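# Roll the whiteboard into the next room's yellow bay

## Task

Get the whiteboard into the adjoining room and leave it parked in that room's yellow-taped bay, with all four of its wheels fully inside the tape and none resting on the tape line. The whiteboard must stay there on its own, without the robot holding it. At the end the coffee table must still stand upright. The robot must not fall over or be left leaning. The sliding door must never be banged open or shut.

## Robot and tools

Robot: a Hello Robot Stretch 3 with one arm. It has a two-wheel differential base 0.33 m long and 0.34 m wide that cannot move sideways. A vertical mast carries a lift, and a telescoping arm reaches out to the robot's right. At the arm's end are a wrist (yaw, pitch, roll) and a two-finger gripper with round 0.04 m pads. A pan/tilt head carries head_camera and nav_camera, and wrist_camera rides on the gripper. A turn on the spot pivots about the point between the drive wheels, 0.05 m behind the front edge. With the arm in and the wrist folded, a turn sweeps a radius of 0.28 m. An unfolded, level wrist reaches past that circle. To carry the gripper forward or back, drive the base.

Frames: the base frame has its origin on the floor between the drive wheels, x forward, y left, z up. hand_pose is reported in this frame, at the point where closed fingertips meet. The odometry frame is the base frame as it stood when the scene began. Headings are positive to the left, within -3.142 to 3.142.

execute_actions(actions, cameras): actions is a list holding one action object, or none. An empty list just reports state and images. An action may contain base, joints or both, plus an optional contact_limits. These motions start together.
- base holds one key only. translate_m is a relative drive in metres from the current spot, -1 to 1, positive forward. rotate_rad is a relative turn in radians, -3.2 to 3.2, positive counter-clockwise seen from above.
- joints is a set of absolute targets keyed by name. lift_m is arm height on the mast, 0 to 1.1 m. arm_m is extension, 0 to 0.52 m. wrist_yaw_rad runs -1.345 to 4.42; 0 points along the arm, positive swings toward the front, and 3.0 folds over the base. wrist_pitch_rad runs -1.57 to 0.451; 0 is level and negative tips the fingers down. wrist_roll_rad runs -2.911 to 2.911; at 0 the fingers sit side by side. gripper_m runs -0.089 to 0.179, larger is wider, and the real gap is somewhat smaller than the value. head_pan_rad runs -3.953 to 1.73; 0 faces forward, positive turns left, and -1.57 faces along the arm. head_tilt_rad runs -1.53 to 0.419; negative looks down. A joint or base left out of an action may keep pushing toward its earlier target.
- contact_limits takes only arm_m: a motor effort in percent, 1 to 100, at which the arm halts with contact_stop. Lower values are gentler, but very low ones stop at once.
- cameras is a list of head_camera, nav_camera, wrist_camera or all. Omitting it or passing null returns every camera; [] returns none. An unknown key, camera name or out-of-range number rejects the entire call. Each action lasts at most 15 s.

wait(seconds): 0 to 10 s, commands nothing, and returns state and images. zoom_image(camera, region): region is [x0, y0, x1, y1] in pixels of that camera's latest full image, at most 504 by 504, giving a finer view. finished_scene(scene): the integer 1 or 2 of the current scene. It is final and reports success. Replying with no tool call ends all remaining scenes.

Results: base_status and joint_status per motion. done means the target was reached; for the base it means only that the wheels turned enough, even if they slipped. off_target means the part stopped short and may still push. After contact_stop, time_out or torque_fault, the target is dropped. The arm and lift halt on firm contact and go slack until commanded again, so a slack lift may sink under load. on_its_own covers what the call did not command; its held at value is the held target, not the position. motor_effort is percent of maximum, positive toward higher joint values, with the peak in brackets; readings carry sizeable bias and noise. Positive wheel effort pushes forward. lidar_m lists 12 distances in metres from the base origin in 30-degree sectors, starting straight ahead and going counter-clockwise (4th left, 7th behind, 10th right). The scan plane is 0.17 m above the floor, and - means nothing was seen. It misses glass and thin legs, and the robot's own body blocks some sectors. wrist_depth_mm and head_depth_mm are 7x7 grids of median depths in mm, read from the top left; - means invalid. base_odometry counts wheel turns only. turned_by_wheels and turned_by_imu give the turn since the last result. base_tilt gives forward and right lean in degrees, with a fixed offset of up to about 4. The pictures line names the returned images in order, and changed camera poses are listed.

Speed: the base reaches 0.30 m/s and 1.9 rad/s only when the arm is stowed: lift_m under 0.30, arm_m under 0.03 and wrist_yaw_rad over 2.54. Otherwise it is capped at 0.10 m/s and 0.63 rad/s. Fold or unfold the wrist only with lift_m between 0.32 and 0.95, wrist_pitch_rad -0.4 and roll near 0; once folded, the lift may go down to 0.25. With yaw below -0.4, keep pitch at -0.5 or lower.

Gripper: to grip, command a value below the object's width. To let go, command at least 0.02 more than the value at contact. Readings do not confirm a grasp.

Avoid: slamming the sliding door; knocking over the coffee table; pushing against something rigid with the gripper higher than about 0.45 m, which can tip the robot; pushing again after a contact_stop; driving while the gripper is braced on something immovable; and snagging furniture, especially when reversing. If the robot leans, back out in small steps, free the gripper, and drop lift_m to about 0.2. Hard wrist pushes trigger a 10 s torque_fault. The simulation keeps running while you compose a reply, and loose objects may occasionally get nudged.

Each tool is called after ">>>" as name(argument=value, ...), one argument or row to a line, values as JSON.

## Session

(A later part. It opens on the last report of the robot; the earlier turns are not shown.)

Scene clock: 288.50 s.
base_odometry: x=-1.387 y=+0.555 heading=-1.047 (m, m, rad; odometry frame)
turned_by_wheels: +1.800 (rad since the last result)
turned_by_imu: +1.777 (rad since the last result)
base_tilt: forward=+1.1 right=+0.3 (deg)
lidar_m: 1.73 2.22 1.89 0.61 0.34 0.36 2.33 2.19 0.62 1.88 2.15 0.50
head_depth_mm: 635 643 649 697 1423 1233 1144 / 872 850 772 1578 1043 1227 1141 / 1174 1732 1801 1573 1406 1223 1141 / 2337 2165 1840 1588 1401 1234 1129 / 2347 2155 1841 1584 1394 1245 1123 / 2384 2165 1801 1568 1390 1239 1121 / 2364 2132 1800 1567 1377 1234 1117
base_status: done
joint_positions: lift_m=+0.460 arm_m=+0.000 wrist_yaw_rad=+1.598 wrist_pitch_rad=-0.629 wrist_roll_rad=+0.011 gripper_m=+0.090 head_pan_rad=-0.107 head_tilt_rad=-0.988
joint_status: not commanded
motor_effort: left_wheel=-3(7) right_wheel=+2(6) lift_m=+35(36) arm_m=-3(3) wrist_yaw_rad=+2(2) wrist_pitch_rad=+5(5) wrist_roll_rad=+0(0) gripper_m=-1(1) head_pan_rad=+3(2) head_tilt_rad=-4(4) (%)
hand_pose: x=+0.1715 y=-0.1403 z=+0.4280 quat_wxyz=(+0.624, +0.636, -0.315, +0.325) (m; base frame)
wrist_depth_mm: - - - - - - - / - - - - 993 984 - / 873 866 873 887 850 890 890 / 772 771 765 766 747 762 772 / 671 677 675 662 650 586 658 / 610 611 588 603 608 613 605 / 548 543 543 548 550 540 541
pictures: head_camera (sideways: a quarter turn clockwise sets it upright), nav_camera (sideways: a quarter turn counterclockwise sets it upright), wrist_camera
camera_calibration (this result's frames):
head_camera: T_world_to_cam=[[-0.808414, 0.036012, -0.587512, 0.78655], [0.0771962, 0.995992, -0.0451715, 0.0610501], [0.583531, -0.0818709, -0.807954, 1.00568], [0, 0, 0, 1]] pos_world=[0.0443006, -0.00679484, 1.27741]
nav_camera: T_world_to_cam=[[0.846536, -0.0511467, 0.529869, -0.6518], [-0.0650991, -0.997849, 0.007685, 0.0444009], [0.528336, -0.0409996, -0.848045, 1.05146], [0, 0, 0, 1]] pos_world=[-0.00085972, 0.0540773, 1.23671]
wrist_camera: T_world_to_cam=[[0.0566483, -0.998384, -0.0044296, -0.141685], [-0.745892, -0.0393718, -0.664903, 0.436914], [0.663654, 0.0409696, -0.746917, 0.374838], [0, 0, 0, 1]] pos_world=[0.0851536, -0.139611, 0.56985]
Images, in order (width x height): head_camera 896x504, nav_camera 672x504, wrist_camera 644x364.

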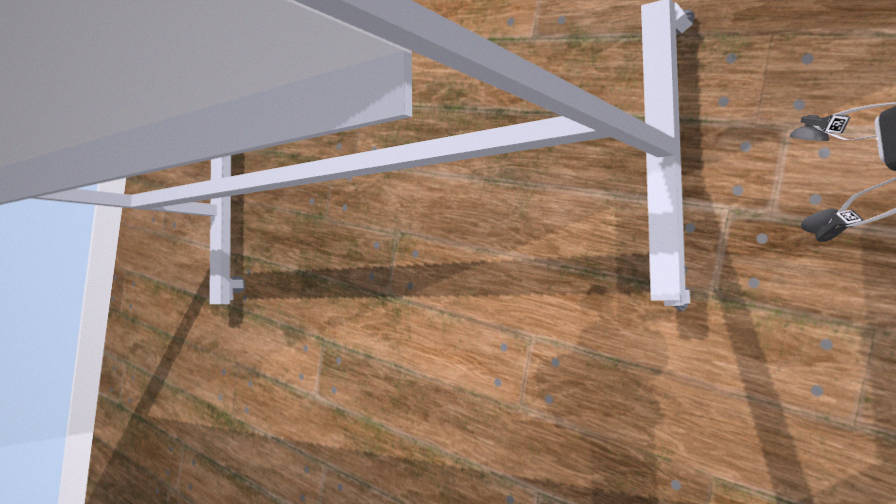

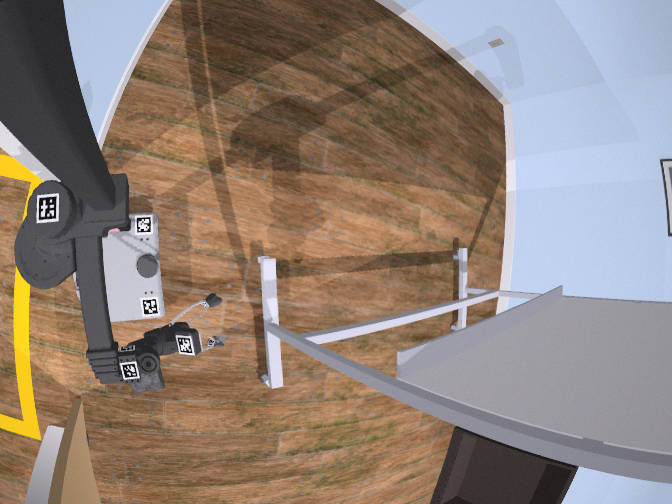

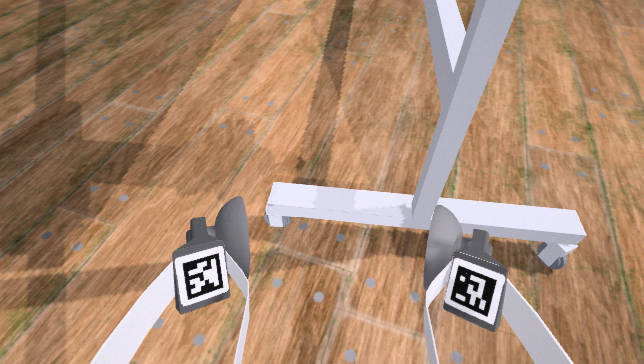

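>>> execute_actions(
  actions=[
    {"base":{"rotate_rad":-0.132},"joints":{"arm_m":0.07}},
  ],
  cameras=[],
)

>>> execute_actions(
  actions=[
    {"base":{"translate_m":0.27}},
  ],
  cameras=["wrist_camera"],
)

Scene clock: 311.47 s.
base_odometry: x=-1.387 y=+0.555 heading=-1.179 (m, m, rad; odometry frame)
turned_by_wheels: -0.132 (rad since the last result)
turned_by_imu: -0.131 (rad since the last result)
base_tilt: forward=+1.1 right=+0.3 (deg)
lidar_m: 1.73 2.43 1.92 0.81 0.36 0.34 2.33 2.41 0.62 1.87 2.01 0.50
head_depth_mm: 460 493 1790 1615 1422 1273 1149 / 576 610 643 800 1417 1252 1142 / 765 822 765 1540 1105 1242 1139 / 1047 1491 1751 1560 1396 1219 1129 / 2242 2056 1818 1580 1394 1228 1129 / 2301 2156 1810 1578 1386 1240 1119 / 2318 2133 1811 1558 1374 1232 1113
base_status: done
joint_positions: lift_m=+0.460 arm_m=+0.070 wrist_yaw_rad=+1.598 wrist_pitch_rad=-0.630 wrist_roll_rad=+0.011 gripper_m=+0.090 head_pan_rad=-0.107 head_tilt_rad=-0.988
joint_status: all done
motor_effort: left_wheel=+3(5) right_wheel=-3(4) lift_m=+36(36) arm_m=+2(3) wrist_yaw_rad=+1(1) wrist_pitch_rad=+5(5) wrist_roll_rad=+0(0) gripper_m=+0(0) head_pan_rad=+2(3) head_tilt_rad=-4(4) (%)
hand_pose: x=+0.1715 y=-0.2095 z=+0.4280 quat_wxyz=(+0.624, +0.636, -0.315, +0.325) (m; base frame)
wrist_depth_mm: - - - - - - - / - - - - - - - / 886 887 884 856 873 886 865 / 767 762 726 640 634 766 768 / 673 674 667 681 670 685 679 / 607 606 604 602 601 605 608 / 552 551 548 552 548 542 548
pictures: none
No camera images: the call's "cameras" was empty. Leave "cameras" out to get every camera's image.

Scene clock: 315.17 s.
base_odometry: x=-1.284 y=+0.306 heading=-1.178 (m, m, rad; odometry frame)
turned_by_wheels: +0.000 (rad since the last result)
turned_by_imu: +0.000 (rad since the last result)
base_tilt: forward=+1.1 right=+0.3 (deg)
lidar_m: 1.46 2.33 1.89 1.56 0.72 0.57 2.61 0.78 0.82 1.90 0.27 0.28
head_depth_mm: 407 427 447 469 496 563 1114 / 508 539 570 607 570 1222 1096 / 676 728 723 675 1039 1217 1104 / 987 908 1390 1554 1395 1255 1096 / 1996 2098 1788 1583 1396 1248 1109 / 2037 2146 1782 1577 1390 1243 1119 / 2061 2132 1789 1565 1380 1230 1118
base_status: done
joint_positions: lift_m=+0.460 arm_m=+0.070 wrist_yaw_rad=+1.598 wrist_pitch_rad=-0.630 wrist_roll_rad=+0.011 gripper_m=+0.090 head_pan_rad=-0.107 head_tilt_rad=-0.988
joint_status: not commanded
motor_effort: left_wheel=+2(8) right_wheel=-3(3) lift_m=+36(36) arm_m=+3(3) wrist_yaw_rad=+1(1) wrist_pitch_rad=+5(5) wrist_roll_rad=+0(0) gripper_m=-1(0) head_pan_rad=+2(2) head_tilt_rad=-4(4) (%)
hand_pose: x=+0.1715 y=-0.2095 z=+0.4280 quat_wxyz=(+0.624, +0.636, -0.315, +0.325) (m; base frame)
wrist_depth_mm: - - - 110 110 - - / - - - 125 965 - - / 891 887 891 145 865 885 881 / 762 766 760 172 753 758 763 / 670 675 692 212 675 677 681 / 605 617 588 274 608 608 604 / 553 494 452 430 452 441 551
pictures: wrist_camera
camera_calibration (this result's frames):
wrist_camera: T_world_to_cam=[[0.0570917, -0.998359, -0.00443259, -0.210834], [-0.745943, -0.0397054, -0.664826, 0.43407], [0.663559, 0.0412625, -0.746985, 0.377781], [0, 0, 0, 1]] pos_world=[0.0851481, -0.208841, 0.569843]
Images, in order (width x height): wrist_camera 644x364.

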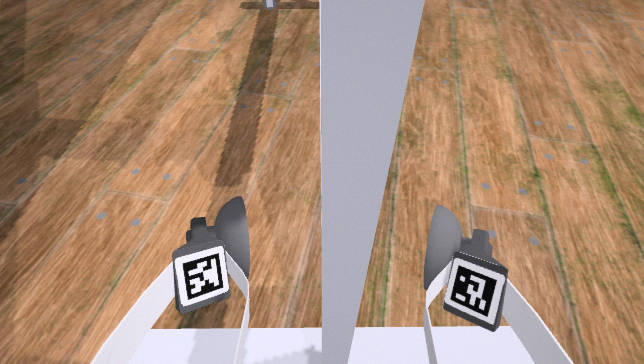

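>>> execute_actions(
  actions=[
    {"base":{"translate_m":0.06},"joints":{"arm_m":0.079}},
  ],
  cameras=[],
)

>>> execute_actions(
  actions=[
    {"joints":{"gripper_m":-0.015}},
  ],
  cameras=["wrist_camera"],
)

>>> execute_actions(
  actions=[
    {"base":{"translate_m":-0.35}},
  ],
)

Scene clock: 322.93 s.
base_odometry: x=-1.261 y=+0.251 heading=-1.178 (m, m, rad; odometry frame)
turned_by_wheels: +0.000 (rad since the last result)
turned_by_imu: -0.001 (rad since the last result)
base_tilt: forward=+1.1 right=+0.2 (deg)
lidar_m: 1.40 2.27 1.88 1.72 0.80 0.63 2.66 0.83 0.92 1.91 0.24 2.05
head_depth_mm: 396 414 434 456 478 503 662 / 495 523 554 588 565 529 1024 / 655 707 719 663 1023 1215 1122 / 975 907 1365 1551 1400 1250 1130 / 1944 2163 1783 1578 1398 1249 1125 / 1990 2147 1782 1572 1386 1245 1123 / 1987 2117 1797 1563 1382 1238 1117
base_status: done
joint_positions: lift_m=+0.460 arm_m=+0.079 wrist_yaw_rad=+1.598 wrist_pitch_rad=-0.630 wrist_roll_rad=+0.011 gripper_m=+0.090 head_pan_rad=-0.107 head_tilt_rad=-0.988
joint_status: all done
motor_effort: left_wheel=+2(7) right_wheel=-3(5) lift_m=+36(35) arm_m=+3(3) wrist_yaw_rad=+1(2) wrist_pitch_rad=+5(5) wrist_roll_rad=+0(0) gripper_m=-1(0) head_pan_rad=+2(2) head_tilt_rad=-5(4) (%)
hand_pose: x=+0.1715 y=-0.2185 z=+0.4280 quat_wxyz=(+0.624, +0.636, -0.315, +0.325) (m; base frame)
wrist_depth_mm: - - 48 47 48 - - / - - 55 52 55 - - / 880 874 832 60 841 878 882 / 768 783 734 70 745 769 749 / 679 668 646 85 663 672 674 / 603 614 586 107 593 613 605 / 549 541 544 156 548 539 540
pictures: none
No camera images: the call's "cameras" was empty. Leave "cameras" out to get every camera's image.

Scene clock: 324.47 s.
base_odometry: x=-1.261 y=+0.251 heading=-1.178 (m, m, rad; odometry frame)
turned_by_wheels: +0.000 (rad since the last result)
turned_by_imu: +0.000 (rad since the last result)
base_tilt: forward=+1.2 right=+0.2 (deg)
lidar_m: 1.40 2.26 1.88 1.71 0.80 0.63 2.67 0.83 0.92 1.91 0.24 2.05
head_depth_mm: 396 415 434 456 478 504 851 / 495 523 556 589 565 529 884 / 656 709 718 664 1024 1198 1128 / 979 904 1360 1555 1402 1249 1137 / 1951 2153 1791 1578 1389 1250 1124 / 1982 2145 1785 1576 1392 1242 1119 / 1992 2130 1795 1570 1381 1233 1117
base_status: not commanded
joint_positions: lift_m=+0.460 arm_m=+0.079 wrist_yaw_rad=+1.612 wrist_pitch_rad=-0.630 wrist_roll_rad=+0.011 gripper_m=-0.013 head_pan_rad=-0.107 head_tilt_rad=-0.988
joint_status: all done
motor_effort: left_wheel=+4(3) right_wheel=-5(5) lift_m=+36(36) arm_m=+3(3) wrist_yaw_rad=-9(9) wrist_pitch_rad=+5(5) wrist_roll_rad=+0(0) gripper_m=-36(99) head_pan_rad=+2(2) head_tilt_rad=-4(4) (%)
hand_pose: x=+0.1714 y=-0.2158 z=+0.4280 quat_wxyz=(+0.622, +0.639, -0.311, +0.330) (m; base frame)
wrist_depth_mm: - - - 47 47 - - / - - 955 52 52 - - / 878 877 861 60 61 869 871 / 757 765 771 70 723 771 766 / 676 672 676 84 637 673 678 / 608 605 591 106 - 602 608 / 547 540 552 145 551 551 547
pictures: wrist_camera
camera_calibration (this result's frames):
wrist_camera: T_world_to_cam=[[0.0713597, -0.997441, -0.0044345, -0.219306], [-0.745299, -0.050365, -0.664826, 0.431343], [0.662901, 0.0507468, -0.746985, 0.380259], [0, 0, 0, 1]] pos_world=[0.085055, -0.216317, 0.569843]
Images, in order (width x height): wrist_camera 644x364.

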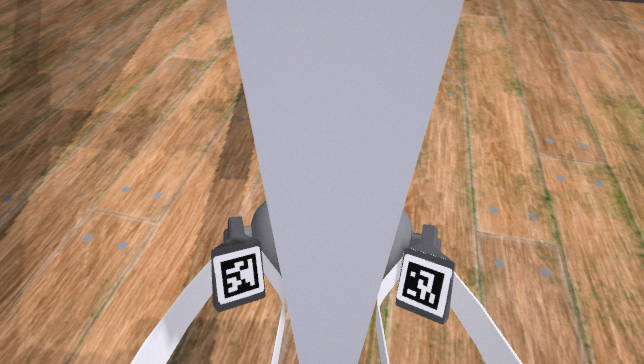

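Scene clock: 328.90 s.
base_odometry: x=-1.395 y=+0.574 heading=-1.178 (m, m, rad; odometry frame)
turned_by_wheels: +0.000 (rad since the last result)
turned_by_imu: -0.001 (rad since the last result)
base_tilt: forward=+1.1 right=+0.2 (deg)
lidar_m: 1.42 2.43 1.91 0.76 0.34 0.33 2.32 2.41 0.61 1.50 0.24 2.35
head_depth_mm: 453 466 482 494 510 514 853 / 588 610 635 627 576 539 906 / 837 842 768 1100 1338 1224 1135 / 1165 2005 1758 1587 1405 1251 1132 / 2310 2159 1786 1576 1395 1244 1129 / 2323 2138 1816 1578 1390 1243 1119 / 2344 2120 1791 1560 1383 1233 1114
base_status: done
joint_positions: lift_m=+0.460 arm_m=+0.079 wrist_yaw_rad=+1.598 wrist_pitch_rad=-0.628 wrist_roll_rad=+0.011 gripper_m=+0.004 head_pan_rad=-0.107 head_tilt_rad=-0.988
joint_status: not commanded
on_its_own: gripper_m is held at +0.003, not at your -0.015, by its stall guard, which is not easing now
motor_effort: left_wheel=+4(5) right_wheel=-11(21) lift_m=+36(36) arm_m=+2(3) wrist_yaw_rad=+1(8) wrist_pitch_rad=+4(5) wrist_roll_rad=+0(0) gripper_m=-24(36) head_pan_rad=+2(2) head_tilt_rad=-4(4) (%)
hand_pose: x=+0.1718 y=-0.2188 z=+0.4284 quat_wxyz=(+0.624, +0.636, -0.316, +0.326) (m; base frame)
wrist_depth_mm: - - - 47 47 - - / - - - 53 52 - - / 907 907 877 61 62 877 884 / 759 758 765 72 75 760 766 / 675 689 703 86 92 690 675 / 607 607 594 110 110 606 608 / 555 547 549 153 544 552 548
pictures: head_camera (sideways: a quarter turn clockwise sets it upright), nav_camera (sideways: a quarter turn counterclockwise sets it upright), wrist_camera
camera_calibration (this result's frames):
head_camera: T_world_to_cam=[[-0.808481, 0.0359668, -0.587423, 0.786434], [0.0771269, 0.995998, -0.0451682, 0.0610462], [0.583447, -0.0818237, -0.808019, 1.00576], [0, 0, 0, 1]] pos_world=[0.0442983, -0.00679208, 1.2774]
nav_camera: T_world_to_cam=[[0.846598, -0.0510983, 0.529775, -0.651678], [-0.0650338, -0.997854, 0.00768035, 0.0444065], [0.528245, -0.0409554, -0.848104, 1.05153], [0, 0, 0, 1]] pos_world=[-0.00087041, 0.0540776, 1.23671]
wrist_camera: T_world_to_cam=[[0.0565681, -0.998389, -0.0043813, -0.220055], [-0.744658, -0.0392679, -0.66629, 0.434706], [0.665045, 0.0409533, -0.74568, 0.377341], [0, 0, 0, 1]] pos_world=[0.0852069, -0.218084, 0.570052]
Images, in order (width x height): head_camera 896x504, nav_camera 672x504, wrist_camera 644x364.

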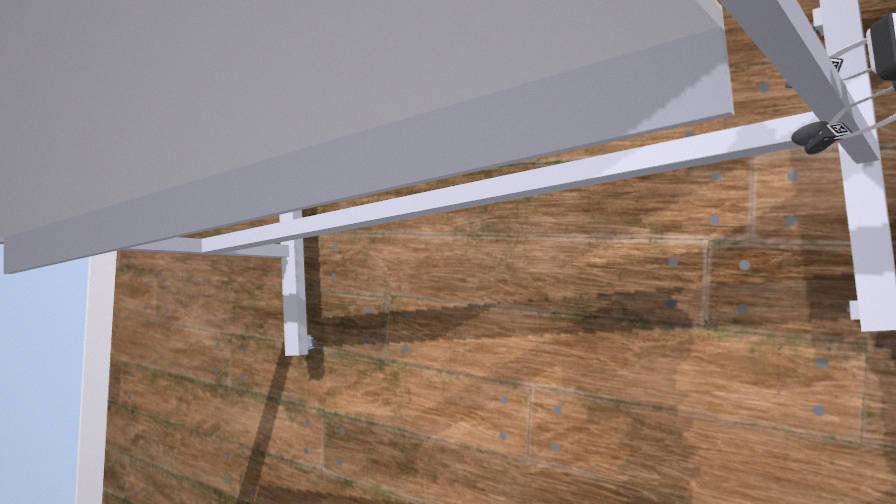

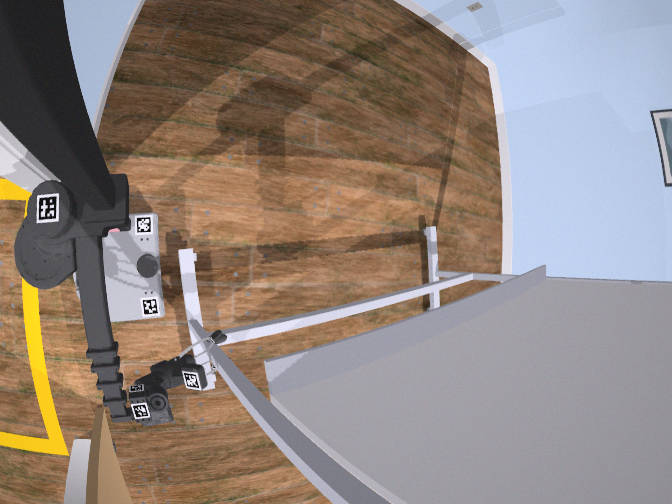

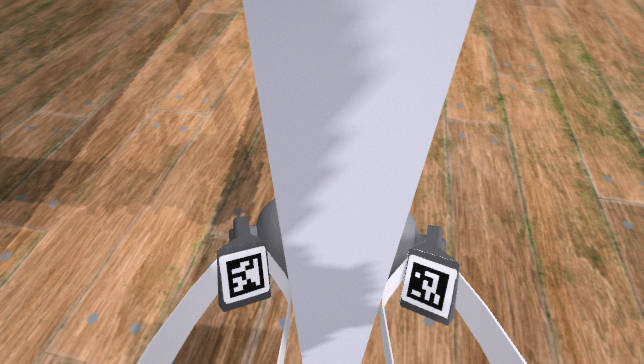

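>>> execute_actions(
  actions=[
    {"base":{"translate_m":-0.5}},
  ],
  cameras=["head_camera","nav_camera"],
)

Scene clock: 342.60 s.
base_odometry: x=-1.587 y=+1.036 heading=-1.178 (m, m, rad; odometry frame)
turned_by_wheels: +0.000 (rad since the last result)
turned_by_imu: -0.004 (rad since the last result)
base_tilt: forward=+1.1 right=+0.2 (deg)
lidar_m: 1.86 0.31 0.27 0.71 1.42 1.85 1.82 1.96 1.84 0.67 0.56 0.61
head_depth_mm: 551 2164 1871 1616 1423 1270 1164 / 637 659 780 1577 1395 1261 1126 / 917 866 1339 1181 1338 1259 1134 / 1757 2024 1791 1584 1352 1254 1133 / 2635 2101 1812 1582 1399 1243 1128 / 2627 2131 1813 1577 1390 1240 1124 / 2584 2115 1798 1561 1382 1237 945
base_status: done
joint_positions: lift_m=+0.460 arm_m=+0.079 wrist_yaw_rad=+1.597 wrist_pitch_rad=-0.629 wrist_roll_rad=+0.011 gripper_m=+0.003 head_pan_rad=-0.107 head_tilt_rad=-0.989
joint_status: not commanded
on_its_own: gripper_m is held at +0.003, not at your -0.015, by its stall guard, which is not easing now
motor_effort: left_wheel=+3(6) right_wheel=-3(21) lift_m=+35(36) arm_m=+1(2) wrist_yaw_rad=+1(3) wrist_pitch_rad=+5(14) wrist_roll_rad=+0(0) gripper_m=-3(24) head_pan_rad=+1(3) head_tilt_rad=-4(4) (%)
hand_pose: x=+0.1716 y=-0.2188 z=+0.4281 quat_wxyz=(+0.624, +0.636, -0.316, +0.325) (m; base frame)
wrist_depth_mm: - - - - - - - / - - - 994 - - - / 899 887 878 889 871 882 870 / 766 764 775 751 752 763 752 / 681 677 664 - 682 672 675 / 607 603 609 - 615 599 606 / 524 549 553 545 547 547 551
pictures: head_camera (sideways: a quarter turn clockwise sets it upright), nav_camera (sideways: a quarter turn counterclockwise sets it upright)
camera_calibration (this result's frames):
head_camera: T_world_to_cam=[[-0.808799, 0.0359256, -0.586987, 0.785869], [0.0770104, 0.996007, -0.0451522, 0.0610261], [0.583022, -0.0817232, -0.808336, 1.00618], [0, 0, 0, 1]] pos_world=[0.0442858, -0.00678714, 1.27738]
nav_camera: T_world_to_cam=[[0.846886, -0.0510503, 0.529318, -0.651085], [-0.0649373, -0.99786, 0.00765779, 0.0444353], [0.527794, -0.0408577, -0.848389, 1.05191], [0, 0, 0, 1]] pos_world=[-0.000910334, 0.0540807, 1.23672]
Images, in order (width x height): head_camera 896x504, nav_camera 672x504.

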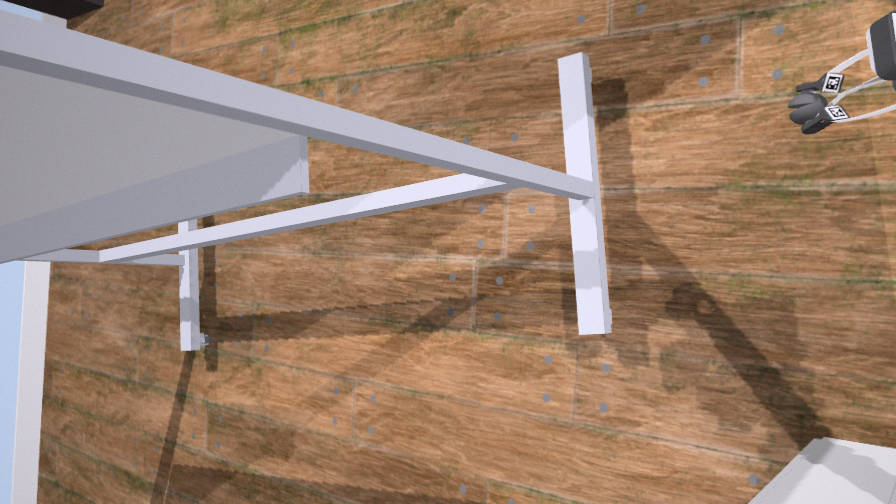

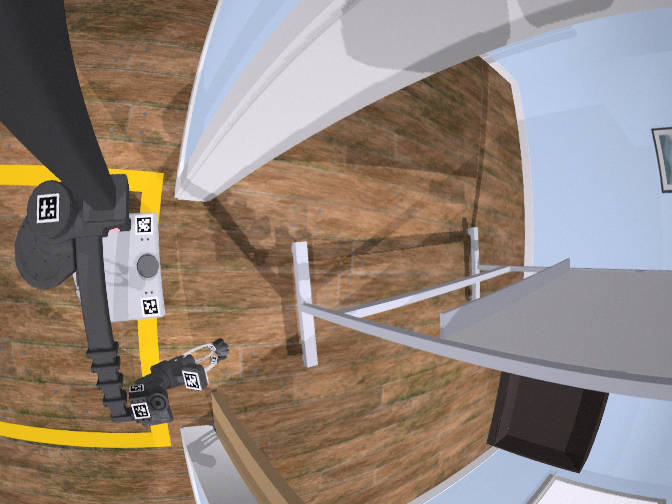

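>>> execute_actions(
  actions=[
    {"base":{"translate_m":0.40},"joints":{"gripper_m":0.09}},
  ],
  cameras=["wrist_camera"],
)

Scene clock: 358.67 s.
base_odometry: x=-1.433 y=+0.666 heading=-1.177 (m, m, rad; odometry frame)
turned_by_wheels: +0.000 (rad since the last result)
turned_by_imu: +0.000 (rad since the last result)
base_tilt: forward=+1.1 right=+0.2 (deg)
lidar_m: 1.47 2.45 1.93 0.49 0.27 0.32 2.21 2.39 0.57 0.81 0.27 0.28
head_depth_mm: 463 477 488 503 515 543 1126 / 605 627 649 628 576 1228 1069 / 869 843 770 1118 1335 1224 1105 / 1204 2020 1762 1584 1400 1256 1100 / 2419 2162 1791 1579 1393 1244 1112 / 2382 2131 1815 1565 1385 1244 1116 / 2358 2123 1799 1558 1383 1240 1114
base_status: done
joint_positions: lift_m=+0.460 arm_m=+0.079 wrist_yaw_rad=+1.597 wrist_pitch_rad=-0.629 wrist_roll_rad=+0.011 gripper_m=+0.090 head_pan_rad=-0.107 head_tilt_rad=-0.989
joint_status: all done
motor_effort: left_wheel=+2(7) right_wheel=-3(3) lift_m=+35(35) arm_m=+1(1) wrist_yaw_rad=+2(2) wrist_pitch_rad=+5(5) wrist_roll_rad=+0(0) gripper_m=+0(96) head_pan_rad=+2(2) head_tilt_rad=-4(4) (%)
hand_pose: x=+0.1715 y=-0.2188 z=+0.4281 quat_wxyz=(+0.624, +0.636, -0.316, +0.325) (m; base frame)
wrist_depth_mm: - - - 99 - - - / - - - 112 - - - / 895 874 892 129 839 889 871 / 766 775 766 152 761 774 758 / 681 681 697 192 676 676 672 / 596 610 590 580 614 616 611 / 540 454 452 434 547 443 547
pictures: wrist_camera
camera_calibration (this result's frames):
wrist_camera: T_world_to_cam=[[0.0565275, -0.998391, -0.00442463, -0.22003], [-0.745772, -0.0392773, -0.665042, 0.433956], [0.663799, 0.040893, -0.746793, 0.377992], [0, 0, 0, 1]] pos_world=[0.0851596, -0.218089, 0.569908]
Images, in order (width x height): wrist_camera 644x364.

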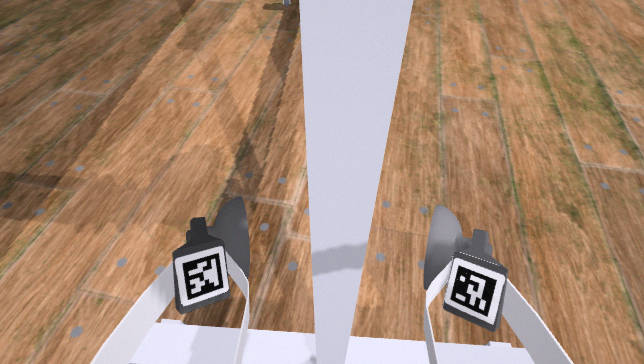

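>>> execute_actions(
  actions=[
    {"base":{"translate_m":0.039}},
  ],
  cameras=[],
)

>>> execute_actions(
  actions=[
    {"joints":{"gripper_m":-0.02}},
  ],
  cameras=["wrist_camera"],
)

>>> execute_actions(
  actions=[
    {"base":{"translate_m":-0.25}},
  ],
  cameras=["wrist_camera"],
)

Scene clock: 368.03 s.
base_odometry: x=-1.418 y=+0.630 heading=-1.177 (m, m, rad; odometry frame)
turned_by_wheels: +0.000 (rad since the last result)
turned_by_imu: -0.001 (rad since the last result)
base_tilt: forward=+1.1 right=+0.3 (deg)
lidar_m: 1.43 2.44 1.93 0.59 0.28 0.32 2.25 2.39 0.58 1.10 0.25 2.40
head_depth_mm: 460 474 486 499 513 517 1049 / 603 624 645 628 575 887 866 / 869 843 769 1116 1338 1224 1132 / 1202 2074 1760 1585 1398 1252 1133 / 2368 2155 1757 1585 1392 1250 1123 / 2384 2131 1817 1563 1386 1242 1122 / 2371 2128 1808 1564 1377 1240 1115
base_status: done
joint_positions: lift_m=+0.460 arm_m=+0.079 wrist_yaw_rad=+1.597 wrist_pitch_rad=-0.629 wrist_roll_rad=+0.011 gripper_m=+0.090 head_pan_rad=-0.107 head_tilt_rad=-0.989
joint_status: not commanded
motor_effort: left_wheel=+2(8) right_wheel=-3(4) lift_m=+35(35) arm_m=+2(1) wrist_yaw_rad=+2(2) wrist_pitch_rad=+5(5) wrist_roll_rad=+0(0) gripper_m=+0(0) head_pan_rad=+2(3) head_tilt_rad=-3(4) (%)
hand_pose: x=+0.1715 y=-0.2188 z=+0.4281 quat_wxyz=(+0.624, +0.636, -0.316, +0.325) (m; base frame)
wrist_depth_mm: - - - 58 57 - - / - - - 65 66 - - / 872 877 883 74 78 887 879 / 771 770 763 87 729 764 754 / 686 675 690 107 658 681 675 / 602 616 589 140 598 612 602 / 549 554 552 198 546 541 544
pictures: none
No camera images: the call's "cameras" was empty. Leave "cameras" out to get every camera's image.

Scene clock: 369.63 s.
base_odometry: x=-1.418 y=+0.630 heading=-1.177 (m, m, rad; odometry frame)
turned_by_wheels: +0.000 (rad since the last result)
turned_by_imu: +0.000 (rad since the last result)
base_tilt: forward=+1.2 right=+0.3 (deg)
lidar_m: 1.43 2.44 1.93 0.59 0.29 0.31 2.25 2.40 0.58 1.10 0.25 2.40
head_depth_mm: 461 474 487 500 513 517 1052 / 603 624 645 628 574 891 1023 / 870 842 770 1117 1333 1224 1134 / 1202 2068 1761 1583 1399 1249 1127 / 2358 2142 1772 1582 1394 1247 1130 / 2397 2136 1809 1575 1392 1241 1121 / 2365 2123 1796 1557 1379 1230 1118
base_status: not commanded
joint_positions: lift_m=+0.460 arm_m=+0.079 wrist_yaw_rad=+1.598 wrist_pitch_rad=-0.629 wrist_roll_rad=+0.011 gripper_m=-0.018 head_pan_rad=-0.107 head_tilt_rad=-0.989
joint_status: all done
motor_effort: left_wheel=+3(3) right_wheel=-9(9) lift_m=+35(35) arm_m=+2(2) wrist_yaw_rad=+1(2) wrist_pitch_rad=+6(5) wrist_roll_rad=+0(0) gripper_m=-30(99) head_pan_rad=+3(2) head_tilt_rad=-4(4) (%)
hand_pose: x=+0.1715 y=-0.2187 z=+0.4281 quat_wxyz=(+0.624, +0.636, -0.315, +0.326) (m; base frame)
wrist_depth_mm: - - - 57 56 - - / - - - 65 65 - - / 872 882 888 74 77 874 880 / 769 765 772 87 728 758 761 / 671 682 692 105 656 673 669 / 605 605 606 133 - 595 610 / 546 551 552 193 551 541 549
pictures: wrist_camera
camera_calibration (this result's frames):
wrist_camera: T_world_to_cam=[[0.057229, -0.998351, -0.00442562, -0.220005], [-0.745752, -0.039801, -0.665034, 0.433835], [0.663761, 0.0413596, -0.7468, 0.3781], [0, 0, 0, 1]] pos_world=[0.0851553, -0.218014, 0.569906]
Images, in order (width x height): wrist_camera 644x364.

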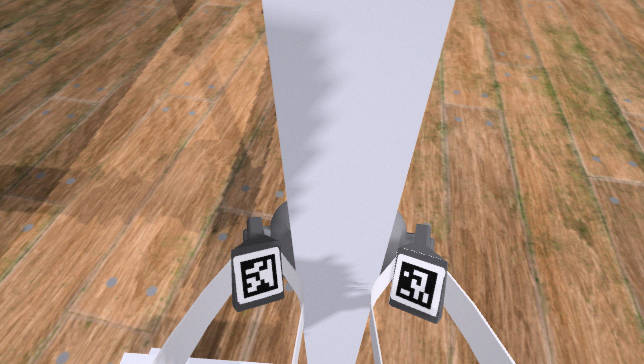

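Scene clock: 373.07 s.
base_odometry: x=-1.514 y=+0.861 heading=-1.177 (m, m, rad; odometry frame)
turned_by_wheels: +0.000 (rad since the last result)
turned_by_imu: -0.001 (rad since the last result)
base_tilt: forward=+1.1 right=+0.3 (deg)
lidar_m: 1.44 2.47 0.23 0.22 0.25 2.03 2.01 2.16 1.86 0.53 0.25 2.62
head_depth_mm: 496 504 510 517 522 516 1054 / 668 681 693 640 576 888 1021 / 1011 889 805 1207 1367 1239 1134 / 2505 2115 1785 1583 1405 1254 1134 / 2501 2154 1789 1581 1398 1245 1124 / 2531 2135 1804 1567 1387 1243 1122 / 2526 2123 1796 1562 1383 1234 1114
base_status: done
joint_positions: lift_m=+0.460 arm_m=+0.079 wrist_yaw_rad=+1.598 wrist_pitch_rad=-0.630 wrist_roll_rad=+0.012 gripper_m=-0.009 head_pan_rad=-0.107 head_tilt_rad=-0.989
joint_status: not commanded
on_its_own: gripper_m is held at -0.010, not at your -0.020, by its stall guard, which is not easing now
motor_effort: left_wheel=+5(5) right_wheel=-11(24) lift_m=+35(35) arm_m=+2(2) wrist_yaw_rad=+1(1) wrist_pitch_rad=+5(6) wrist_roll_rad=+0(0) gripper_m=-24(30) head_pan_rad=+1(2) head_tilt_rad=-3(4) (%)
hand_pose: x=+0.1714 y=-0.2187 z=+0.4280 quat_wxyz=(+0.624, +0.636, -0.315, +0.325) (m; base frame)
wrist_depth_mm: - - - 57 56 - - / - - - 65 65 - - / 884 888 873 74 77 868 880 / 772 773 756 87 731 766 765 / 681 679 700 105 656 671 674 / 606 608 605 134 - 611 599 / 544 544 545 194 547 547 547
pictures: wrist_camera
camera_calibration (this result's frames):
wrist_camera: T_world_to_cam=[[0.0571517, -0.998355, -0.00453822, -0.219943], [-0.74613, -0.0396918, -0.664616, 0.433601], [0.663342, 0.0413701, -0.747172, 0.378316], [0, 0, 0, 1]] pos_world=[0.0851397, -0.218022, 0.569847]
Images, in order (width x height): wrist_camera 644x364.

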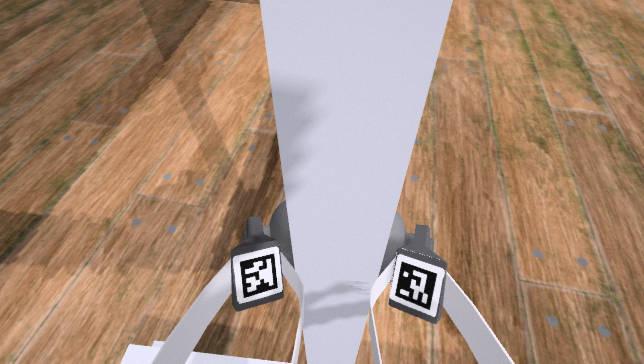

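>>> execute_actions(
  actions=[
    {"base":{"translate_m":-0.6}},
  ],
  cameras=["head_camera","nav_camera"],
)

Scene clock: 384.27 s.
base_odometry: x=-1.745 y=+1.415 heading=-1.176 (m, m, rad; odometry frame)
turned_by_wheels: +0.000 (rad since the last result)
turned_by_imu: -0.003 (rad since the last result)
base_tilt: forward=+1.1 right=+0.2 (deg)
lidar_m: 1.45 0.58 0.82 1.37 1.81 1.43 1.41 1.52 1.79 1.41 0.25 0.80
head_depth_mm: 582 576 568 559 548 520 1029 / 850 827 737 653 585 902 871 / 1186 1549 1721 1537 1388 1253 1135 / 2671 2179 1796 1587 1401 1246 1087 / 2628 2156 1819 1577 1392 1241 1111 / 2609 2139 1815 1574 1389 1238 1124 / 2595 2125 1794 1480 1116 1237 1116
base_status: done
joint_positions: lift_m=+0.460 arm_m=+0.079 wrist_yaw_rad=+1.595 wrist_pitch_rad=-0.632 wrist_roll_rad=+0.022 gripper_m=-0.009 head_pan_rad=-0.107 head_tilt_rad=-0.989
joint_status: not commanded
on_its_own: gripper_m is held at -0.010, not at your -0.020, by its stall guard, which is not easing now
motor_effort: left_wheel=+3(6) right_wheel=-10(23) lift_m=+35(35) arm_m=+2(2) wrist_yaw_rad=+4(4) wrist_pitch_rad=+6(7) wrist_roll_rad=-4(4) gripper_m=-25(24) head_pan_rad=+1(2) head_tilt_rad=-4(4) (%)
hand_pose: x=+0.1711 y=-0.2193 z=+0.4275 quat_wxyz=(+0.624, +0.638, -0.319, +0.320) (m; base frame)
wrist_depth_mm: 515 - - 57 56 - 487 / 572 979 - 65 64 - 537 / 676 744 868 74 76 821 587 / 751 750 767 87 717 729 645 / 680 671 678 105 664 673 620 / 606 614 605 134 - 609 597 / 548 549 541 194 544 550 540
pictures: head_camera (sideways: a quarter turn clockwise sets it upright), nav_camera (sideways: a quarter turn counterclockwise sets it upright)
camera_calibration (this result's frames):
head_camera: T_world_to_cam=[[-0.808799, 0.0359255, -0.586987, 0.785869], [0.0770103, 0.996007, -0.0451522, 0.0610261], [0.583022, -0.0817231, -0.808336, 1.00618], [0, 0, 0, 1]] pos_world=[0.0442858, -0.00678713, 1.27738]
nav_camera: T_world_to_cam=[[0.846886, -0.0510502, 0.529318, -0.651085], [-0.0649371, -0.99786, 0.00765779, 0.0444353], [0.527795, -0.0408577, -0.848389, 1.05191], [0, 0, 0, 1]] pos_world=[-0.000910339, 0.0540807, 1.23672]
Images, in order (width x height): head_camera 896x504, nav_camera 672x504.

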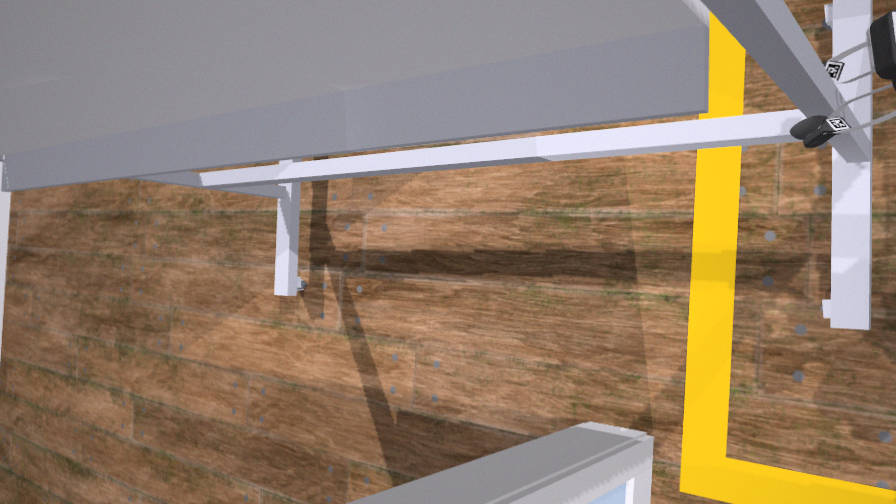

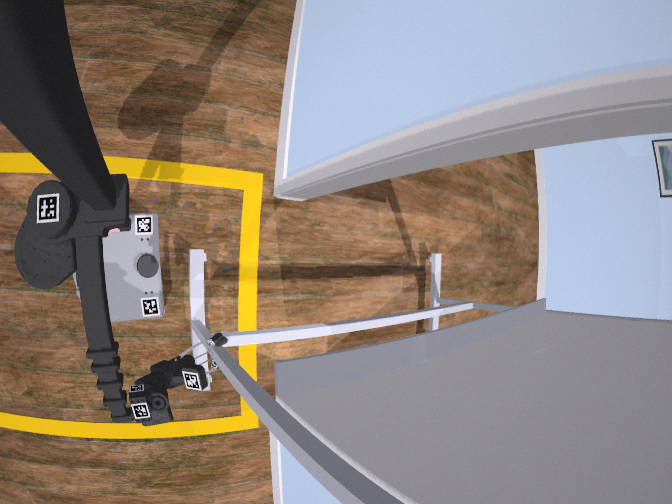

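>>> execute_actions(
  actions=[
    {"base":{"translate_m":-0.3},"joints":{"arm_m":0.0,"wrist_yaw_rad":1.68}},
  ],
  cameras=["head_camera","nav_camera"],
)

Scene clock: 404.60 s.
base_odometry: x=-1.860 y=+1.692 heading=-1.176 (m, m, rad; odometry frame)
turned_by_wheels: +0.000 (rad since the last result)
turned_by_imu: -0.002 (rad since the last result)
base_tilt: forward=+1.1 right=+0.3 (deg)
lidar_m: 0.89 0.86 1.30 1.42 1.43 1.13 1.11 1.20 1.76 1.74 0.20 0.19
head_depth_mm: 380 362 346 330 321 344 1146 / 620 572 532 496 464 435 1039 / 1094 910 749 648 571 535 848 / 2666 2177 1788 1583 1398 1252 1132 / 2623 2133 1808 1578 1396 1248 1093 / 2625 2135 1819 1567 1377 1241 1119 / 2595 2014 1110 1296 1378 1233 1115
base_status: done
joint_positions: lift_m=+0.460 arm_m=+0.000 wrist_yaw_rad=+1.624 wrist_pitch_rad=-0.633 wrist_roll_rad=+0.036 gripper_m=-0.005 head_pan_rad=-0.107 head_tilt_rad=-0.989
joint_status: wrist_yaw_rad off_target (ended at +1.624, target +1.680); the others done
on_its_own: wrist_yaw_rad is held at +1.638, not at your +1.680, by its stall guard, which is not easing now; gripper_m is held at -0.007, not at your -0.020, by its stall guard, which is not easing now
motor_effort: left_wheel=+1(3) right_wheel=-8(20) lift_m=+35(35) arm_m=-2(5) wrist_yaw_rad=+10(29) wrist_pitch_rad=+7(8) wrist_roll_rad=-9(9) gripper_m=-23(29) head_pan_rad=+2(3) head_tilt_rad=-3(4) (%)
hand_pose: x=+0.1706 y=-0.1353 z=+0.4272 quat_wxyz=(+0.617, +0.645, -0.313, +0.324) (m; base frame)
wrist_depth_mm: 907 845 834 58 57 - 735 / 992 943 947 65 66 962 785 / 909 879 882 75 817 846 788 / 767 772 763 88 735 751 746 / 686 686 688 106 668 671 653 / 617 605 614 135 - 600 595 / 549 547 452 203 546 536 532
pictures: head_camera (sideways: a quarter turn clockwise sets it upright), nav_camera (sideways: a quarter turn counterclockwise sets it upright)
camera_calibration (this result's frames):
head_camera: T_world_to_cam=[[-0.808798, 0.0359257, -0.586988, 0.785869], [0.0770105, 0.996007, -0.0451522, 0.0610261], [0.583022, -0.0817232, -0.808336, 1.00618], [0, 0, 0, 1]] pos_world=[0.0442858, -0.00678714, 1.27738]
nav_camera: T_world_to_cam=[[0.846886, -0.0510504, 0.529318, -0.651085], [-0.0649374, -0.99786, 0.0076578, 0.0444353], [0.527795, -0.0408578, -0.848389, 1.05191], [0, 0, 0, 1]] pos_world=[-0.000910313, 0.0540807, 1.23672]
Images, in order (width x height): head_camera 896x504, nav_camera 672x504.

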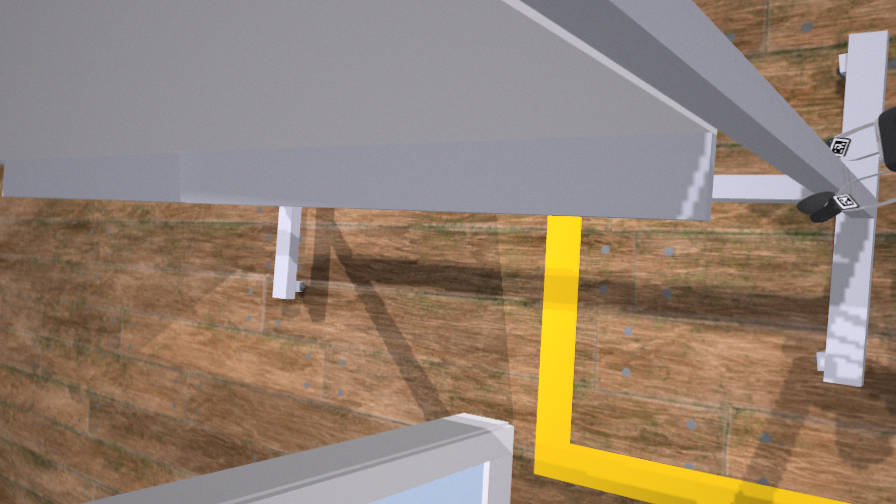

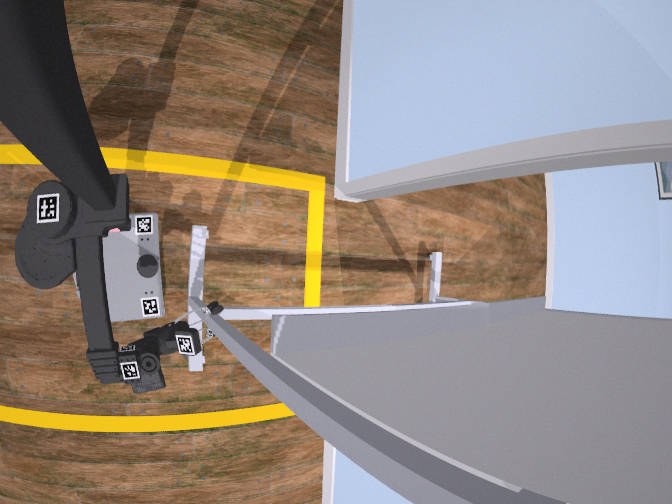

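>>> execute_actions(
  actions=[
    {"base":{"translate_m":-0.17},"joints":{"wrist_yaw_rad":1.66,"gripper_m":-0.016}},
  ],
  cameras=["head_camera","wrist_camera"],
)

Scene clock: 422.53 s.
base_odometry: x=-1.926 y=+1.849 heading=-1.176 (m, m, rad; odometry frame)
turned_by_wheels: +0.000 (rad since the last result)
turned_by_imu: -0.001 (rad since the last result)
base_tilt: forward=+1.2 right=+0.3 (deg)
lidar_m: 1.03 1.04 1.46 1.51 1.21 0.96 0.95 1.02 1.52 1.72 0.20 0.19
head_depth_mm: 389 373 359 345 332 347 1141 / 622 581 545 513 483 439 1037 / 1094 895 768 648 572 534 903 / 2671 2180 1788 1597 1401 1258 1130 / 2647 2162 1820 1578 1391 1243 1082 / 2626 2140 1805 1544 1390 1238 1119 / 2447 1118 1294 1499 1384 1239 1117
base_status: done
joint_positions: lift_m=+0.460 arm_m=+0.000 wrist_yaw_rad=+1.603 wrist_pitch_rad=-0.634 wrist_roll_rad=+0.036 gripper_m=-0.008 head_pan_rad=-0.107 head_tilt_rad=-0.989
joint_status: wrist_yaw_rad off_target (ended at +1.603, target +1.660); gripper_m off_target (ended at -0.008, target -0.016)
on_its_own: wrist_yaw_rad is held at +1.620, not at your +1.660, by its stall guard, which is not easing now; gripper_m is held at -0.009, not at your -0.016, by its stall guard, which is not easing now
motor_effort: left_wheel=+0(4) right_wheel=-7(17) lift_m=+35(35) arm_m=-2(2) wrist_yaw_rad=+11(19) wrist_pitch_rad=+7(8) wrist_roll_rad=-9(9) gripper_m=-26(78) head_pan_rad=+2(2) head_tilt_rad=-4(3) (%)
hand_pose: x=+0.1707 y=-0.1391 z=+0.4271 quat_wxyz=(+0.620, +0.642, -0.320, +0.318) (m; base frame)
wrist_depth_mm: - - - 58 56 - 802 / - - - 65 64 - 875 / 897 910 879 75 76 860 858 / 770 775 759 88 723 750 740 / 686 684 674 107 653 666 664 / 615 610 617 136 - 596 591 / 549 543 542 198 545 545 533
pictures: head_camera (sideways: a quarter turn clockwise sets it upright), wrist_camera
camera_calibration (this result's frames):
head_camera: T_world_to_cam=[[-0.808799, 0.0359255, -0.586987, 0.785869], [0.0770103, 0.996007, -0.0451522, 0.0610261], [0.583022, -0.0817231, -0.808336, 1.00618], [0, 0, 0, 1]] pos_world=[0.0442858, -0.00678714, 1.27738]
wrist_camera: T_world_to_cam=[[0.0481673, -0.99855, -0.0240493, -0.130668], [-0.749544, -0.0202207, -0.661645, 0.437688], [0.660199, 0.0498957, -0.749431, 0.377605], [0, 0, 0, 1]] pos_world=[0.0850657, -0.140469, 0.569441]
Images, in order (width x height): head_camera 896x504, wrist_camera 644x364.

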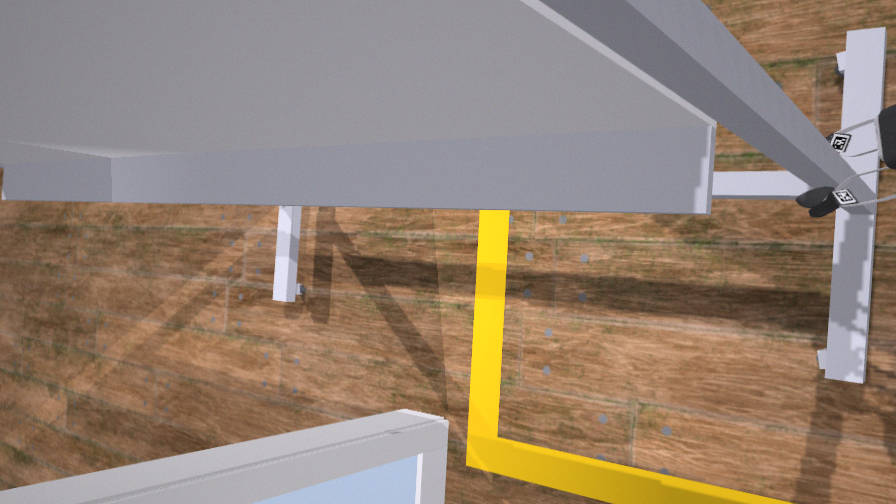

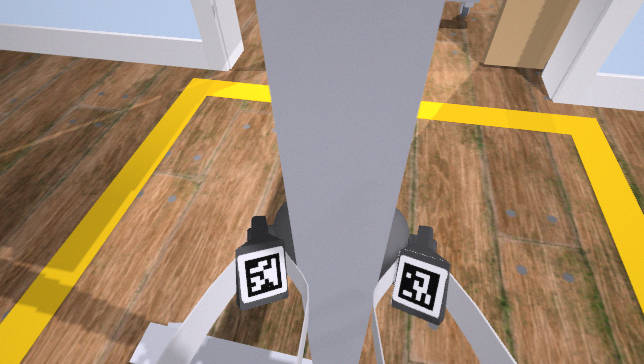

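>>> zoom_image(
  camera="wrist_camera",
  region=[400, 0, 600, 110],
)

Region (400, 0, 600, 110) of wrist_camera's 644x364 image, scaled by 2.520; it fills the top 277 rows of this view, and the rest is white.

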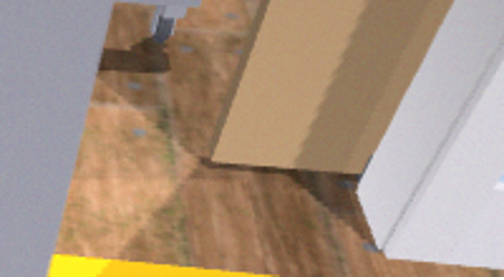

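>>> execute_actions(
  actions=[
    {"base":{"rotate_rad":-0.2},"joints":{"wrist_yaw_rad":1.82,"head_pan_rad":0.1}},
  ],
  cameras=[],
)

>>> execute_actions(
  actions=[
    {"base":{"translate_m":-0.14}},
  ],
)

Scene clock: 489.57 s.
base_odometry: x=-1.926 y=+1.849 heading=-1.376 (m, m, rad; odometry frame)
turned_by_wheels: -0.200 (rad since the last result)
turned_by_imu: -0.198 (rad since the last result)
base_tilt: forward=+1.1 right=+0.3 (deg)
lidar_m: 1.20 1.03 1.27 1.45 1.48 1.01 0.94 0.96 1.23 1.72 1.53 0.16
head_depth_mm: 372 356 341 327 318 306 1129 / 602 559 522 489 458 431 493 / 1094 888 750 648 570 519 842 / 2649 2180 1789 1593 1405 1251 1132 / 2640 2162 1813 1580 1403 1246 1125 / 2619 2134 1817 1545 1385 1237 1122 / 2509 1122 1290 1499 1379 1238 1115
base_status: done
joint_positions: lift_m=+0.460 arm_m=+0.000 wrist_yaw_rad=+1.806 wrist_pitch_rad=-0.633 wrist_roll_rad=+0.036 gripper_m=-0.008 head_pan_rad=+0.093 head_tilt_rad=-0.989
joint_status: all done
on_its_own: gripper_m is held at -0.009, not at your -0.016, by its stall guard, which is not easing now
motor_effort: left_wheel=+1(4) right_wheel=-9(17) lift_m=+35(35) arm_m=-1(2) wrist_yaw_rad=+10(29) wrist_pitch_rad=+7(9) wrist_roll_rad=-9(9) gripper_m=-25(29) head_pan_rad=+3(13) head_tilt_rad=-4(4) (%)
hand_pose: x=+0.1657 y=-0.1005 z=+0.4273 quat_wxyz=(+0.585, +0.671, -0.254, +0.379) (m; base frame)
wrist_depth_mm: - - - 58 56 - 828 / - - - 65 65 - 890 / 912 899 876 75 819 855 865 / 786 771 759 88 743 752 754 / 691 681 682 106 664 671 659 / 607 612 603 136 - 592 602 / 551 548 535 200 541 538 535
pictures: none
No camera images: the call's "cameras" was empty. Leave "cameras" out to get every camera's image.

Scene clock: 492.07 s.
base_odometry: x=-1.953 y=+1.986 heading=-1.375 (m, m, rad; odometry frame)
turned_by_wheels: +0.000 (rad since the last result)
turned_by_imu: -0.001 (rad since the last result)
base_tilt: forward=+1.2 right=+0.2 (deg)
lidar_m: 1.33 1.16 1.46 1.48 1.26 0.86 0.81 0.82 1.05 1.73 1.75 0.16
head_depth_mm: 397 376 358 341 325 319 1127 / 658 603 555 515 478 450 500 / 1134 914 768 649 572 519 837 / 2669 2163 1774 1592 1407 1254 1133 / 2618 2159 1819 1579 1392 1249 1125 / 2608 2142 1741 1574 1388 1244 1121 / 1076 1223 1466 1556 1384 1230 1118
base_status: done
joint_positions: lift_m=+0.460 arm_m=+0.000 wrist_yaw_rad=+1.778 wrist_pitch_rad=-0.632 wrist_roll_rad=+0.036 gripper_m=-0.008 head_pan_rad=+0.093 head_tilt_rad=-0.989
joint_status: not commanded
on_its_own: wrist_yaw_rad is held at +1.781, not at your +1.820, by its stall guard, which is not easing now; gripper_m is held at -0.009, not at your -0.016, by its stall guard, which is not easing now
motor_effort: left_wheel=+1(3) right_wheel=-8(16) lift_m=+35(35) arm_m=-1(1) wrist_yaw_rad=+2(15) wrist_pitch_rad=+6(7) wrist_roll_rad=-9(9) gripper_m=-23(27) head_pan_rad=+2(2) head_tilt_rad=-4(4) (%)
hand_pose: x=+0.1671 y=-0.1057 z=+0.4276 quat_wxyz=(+0.590, +0.667, -0.263, +0.371) (m; base frame)
wrist_depth_mm: - - - 58 58 - 947 / - - - 66 955 - 981 / 916 888 888 75 806 854 853 / 771 782 765 88 752 752 742 / 687 692 692 106 671 659 666 / 614 614 609 136 - 593 592 / 556 558 552 199 541 541 538
pictures: head_camera (sideways: a quarter turn clockwise sets it upright), nav_camera (sideways: a quarter turn counterclockwise sets it upright), wrist_camera
camera_calibration (this result's frames):
head_camera: T_world_to_cam=[[-0.799848, -0.125271, -0.586984, 0.78581], [-0.122149, 0.991484, -0.0451521, 0.0622409], [0.587642, 0.0355847, -0.808338, 1.00615], [0, 0, 0, 1]] pos_world=[0.0448732, 0.00092463, 1.27738]
nav_camera: T_world_to_cam=[[0.840179, 0.118004, 0.529315, -0.65104], [0.134349, -0.990904, 0.00765764, 0.0432199], [0.525404, 0.0646794, -0.848391, 1.05192], [0, 0, 0, 1]] pos_world=[-0.0115019, 0.0516144, 1.23672]
wrist_camera: T_world_to_cam=[[0.220514, -0.975075, -0.0245497, -0.123198], [-0.733173, -0.149103, -0.663494, 0.420438], [0.643296, 0.164309, -0.747778, 0.392858], [0, 0, 0, 1]] pos_world=[0.0826968, -0.121989, 0.569705]
Images, in order (width x height): head_camera 896x504, nav_camera 672x504, wrist_camera 644x364.

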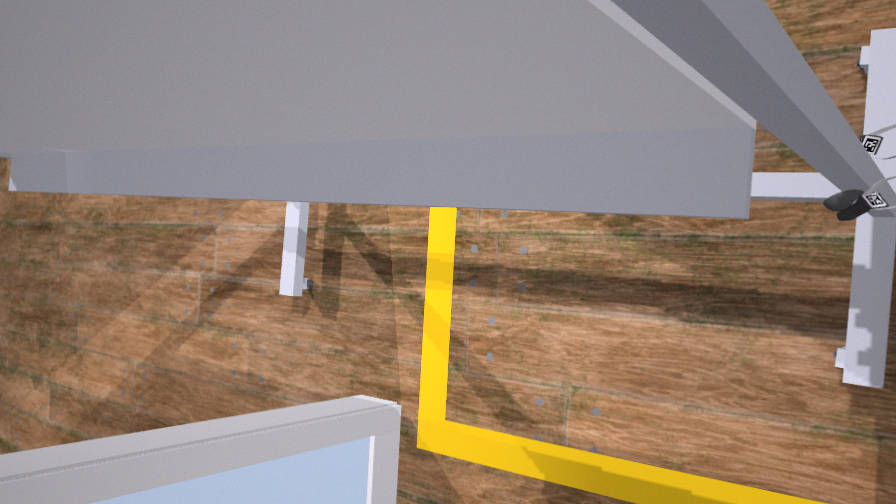

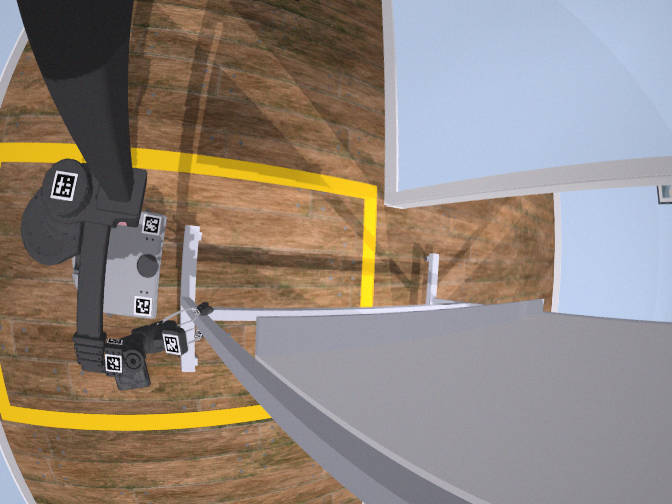

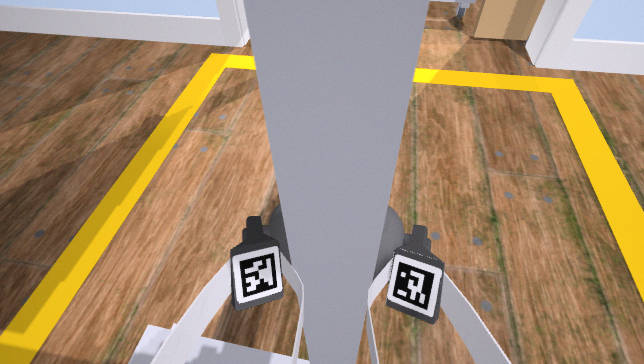

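>>> zoom_image(
  camera="wrist_camera",
  region=[420, 0, 540, 70],
)

Region (420, 0, 540, 70) of wrist_camera's 644x364 image, scaled by 4.200; it fills the top 294 rows of this view, and the rest is white.

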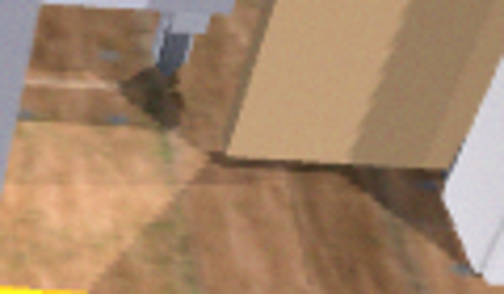

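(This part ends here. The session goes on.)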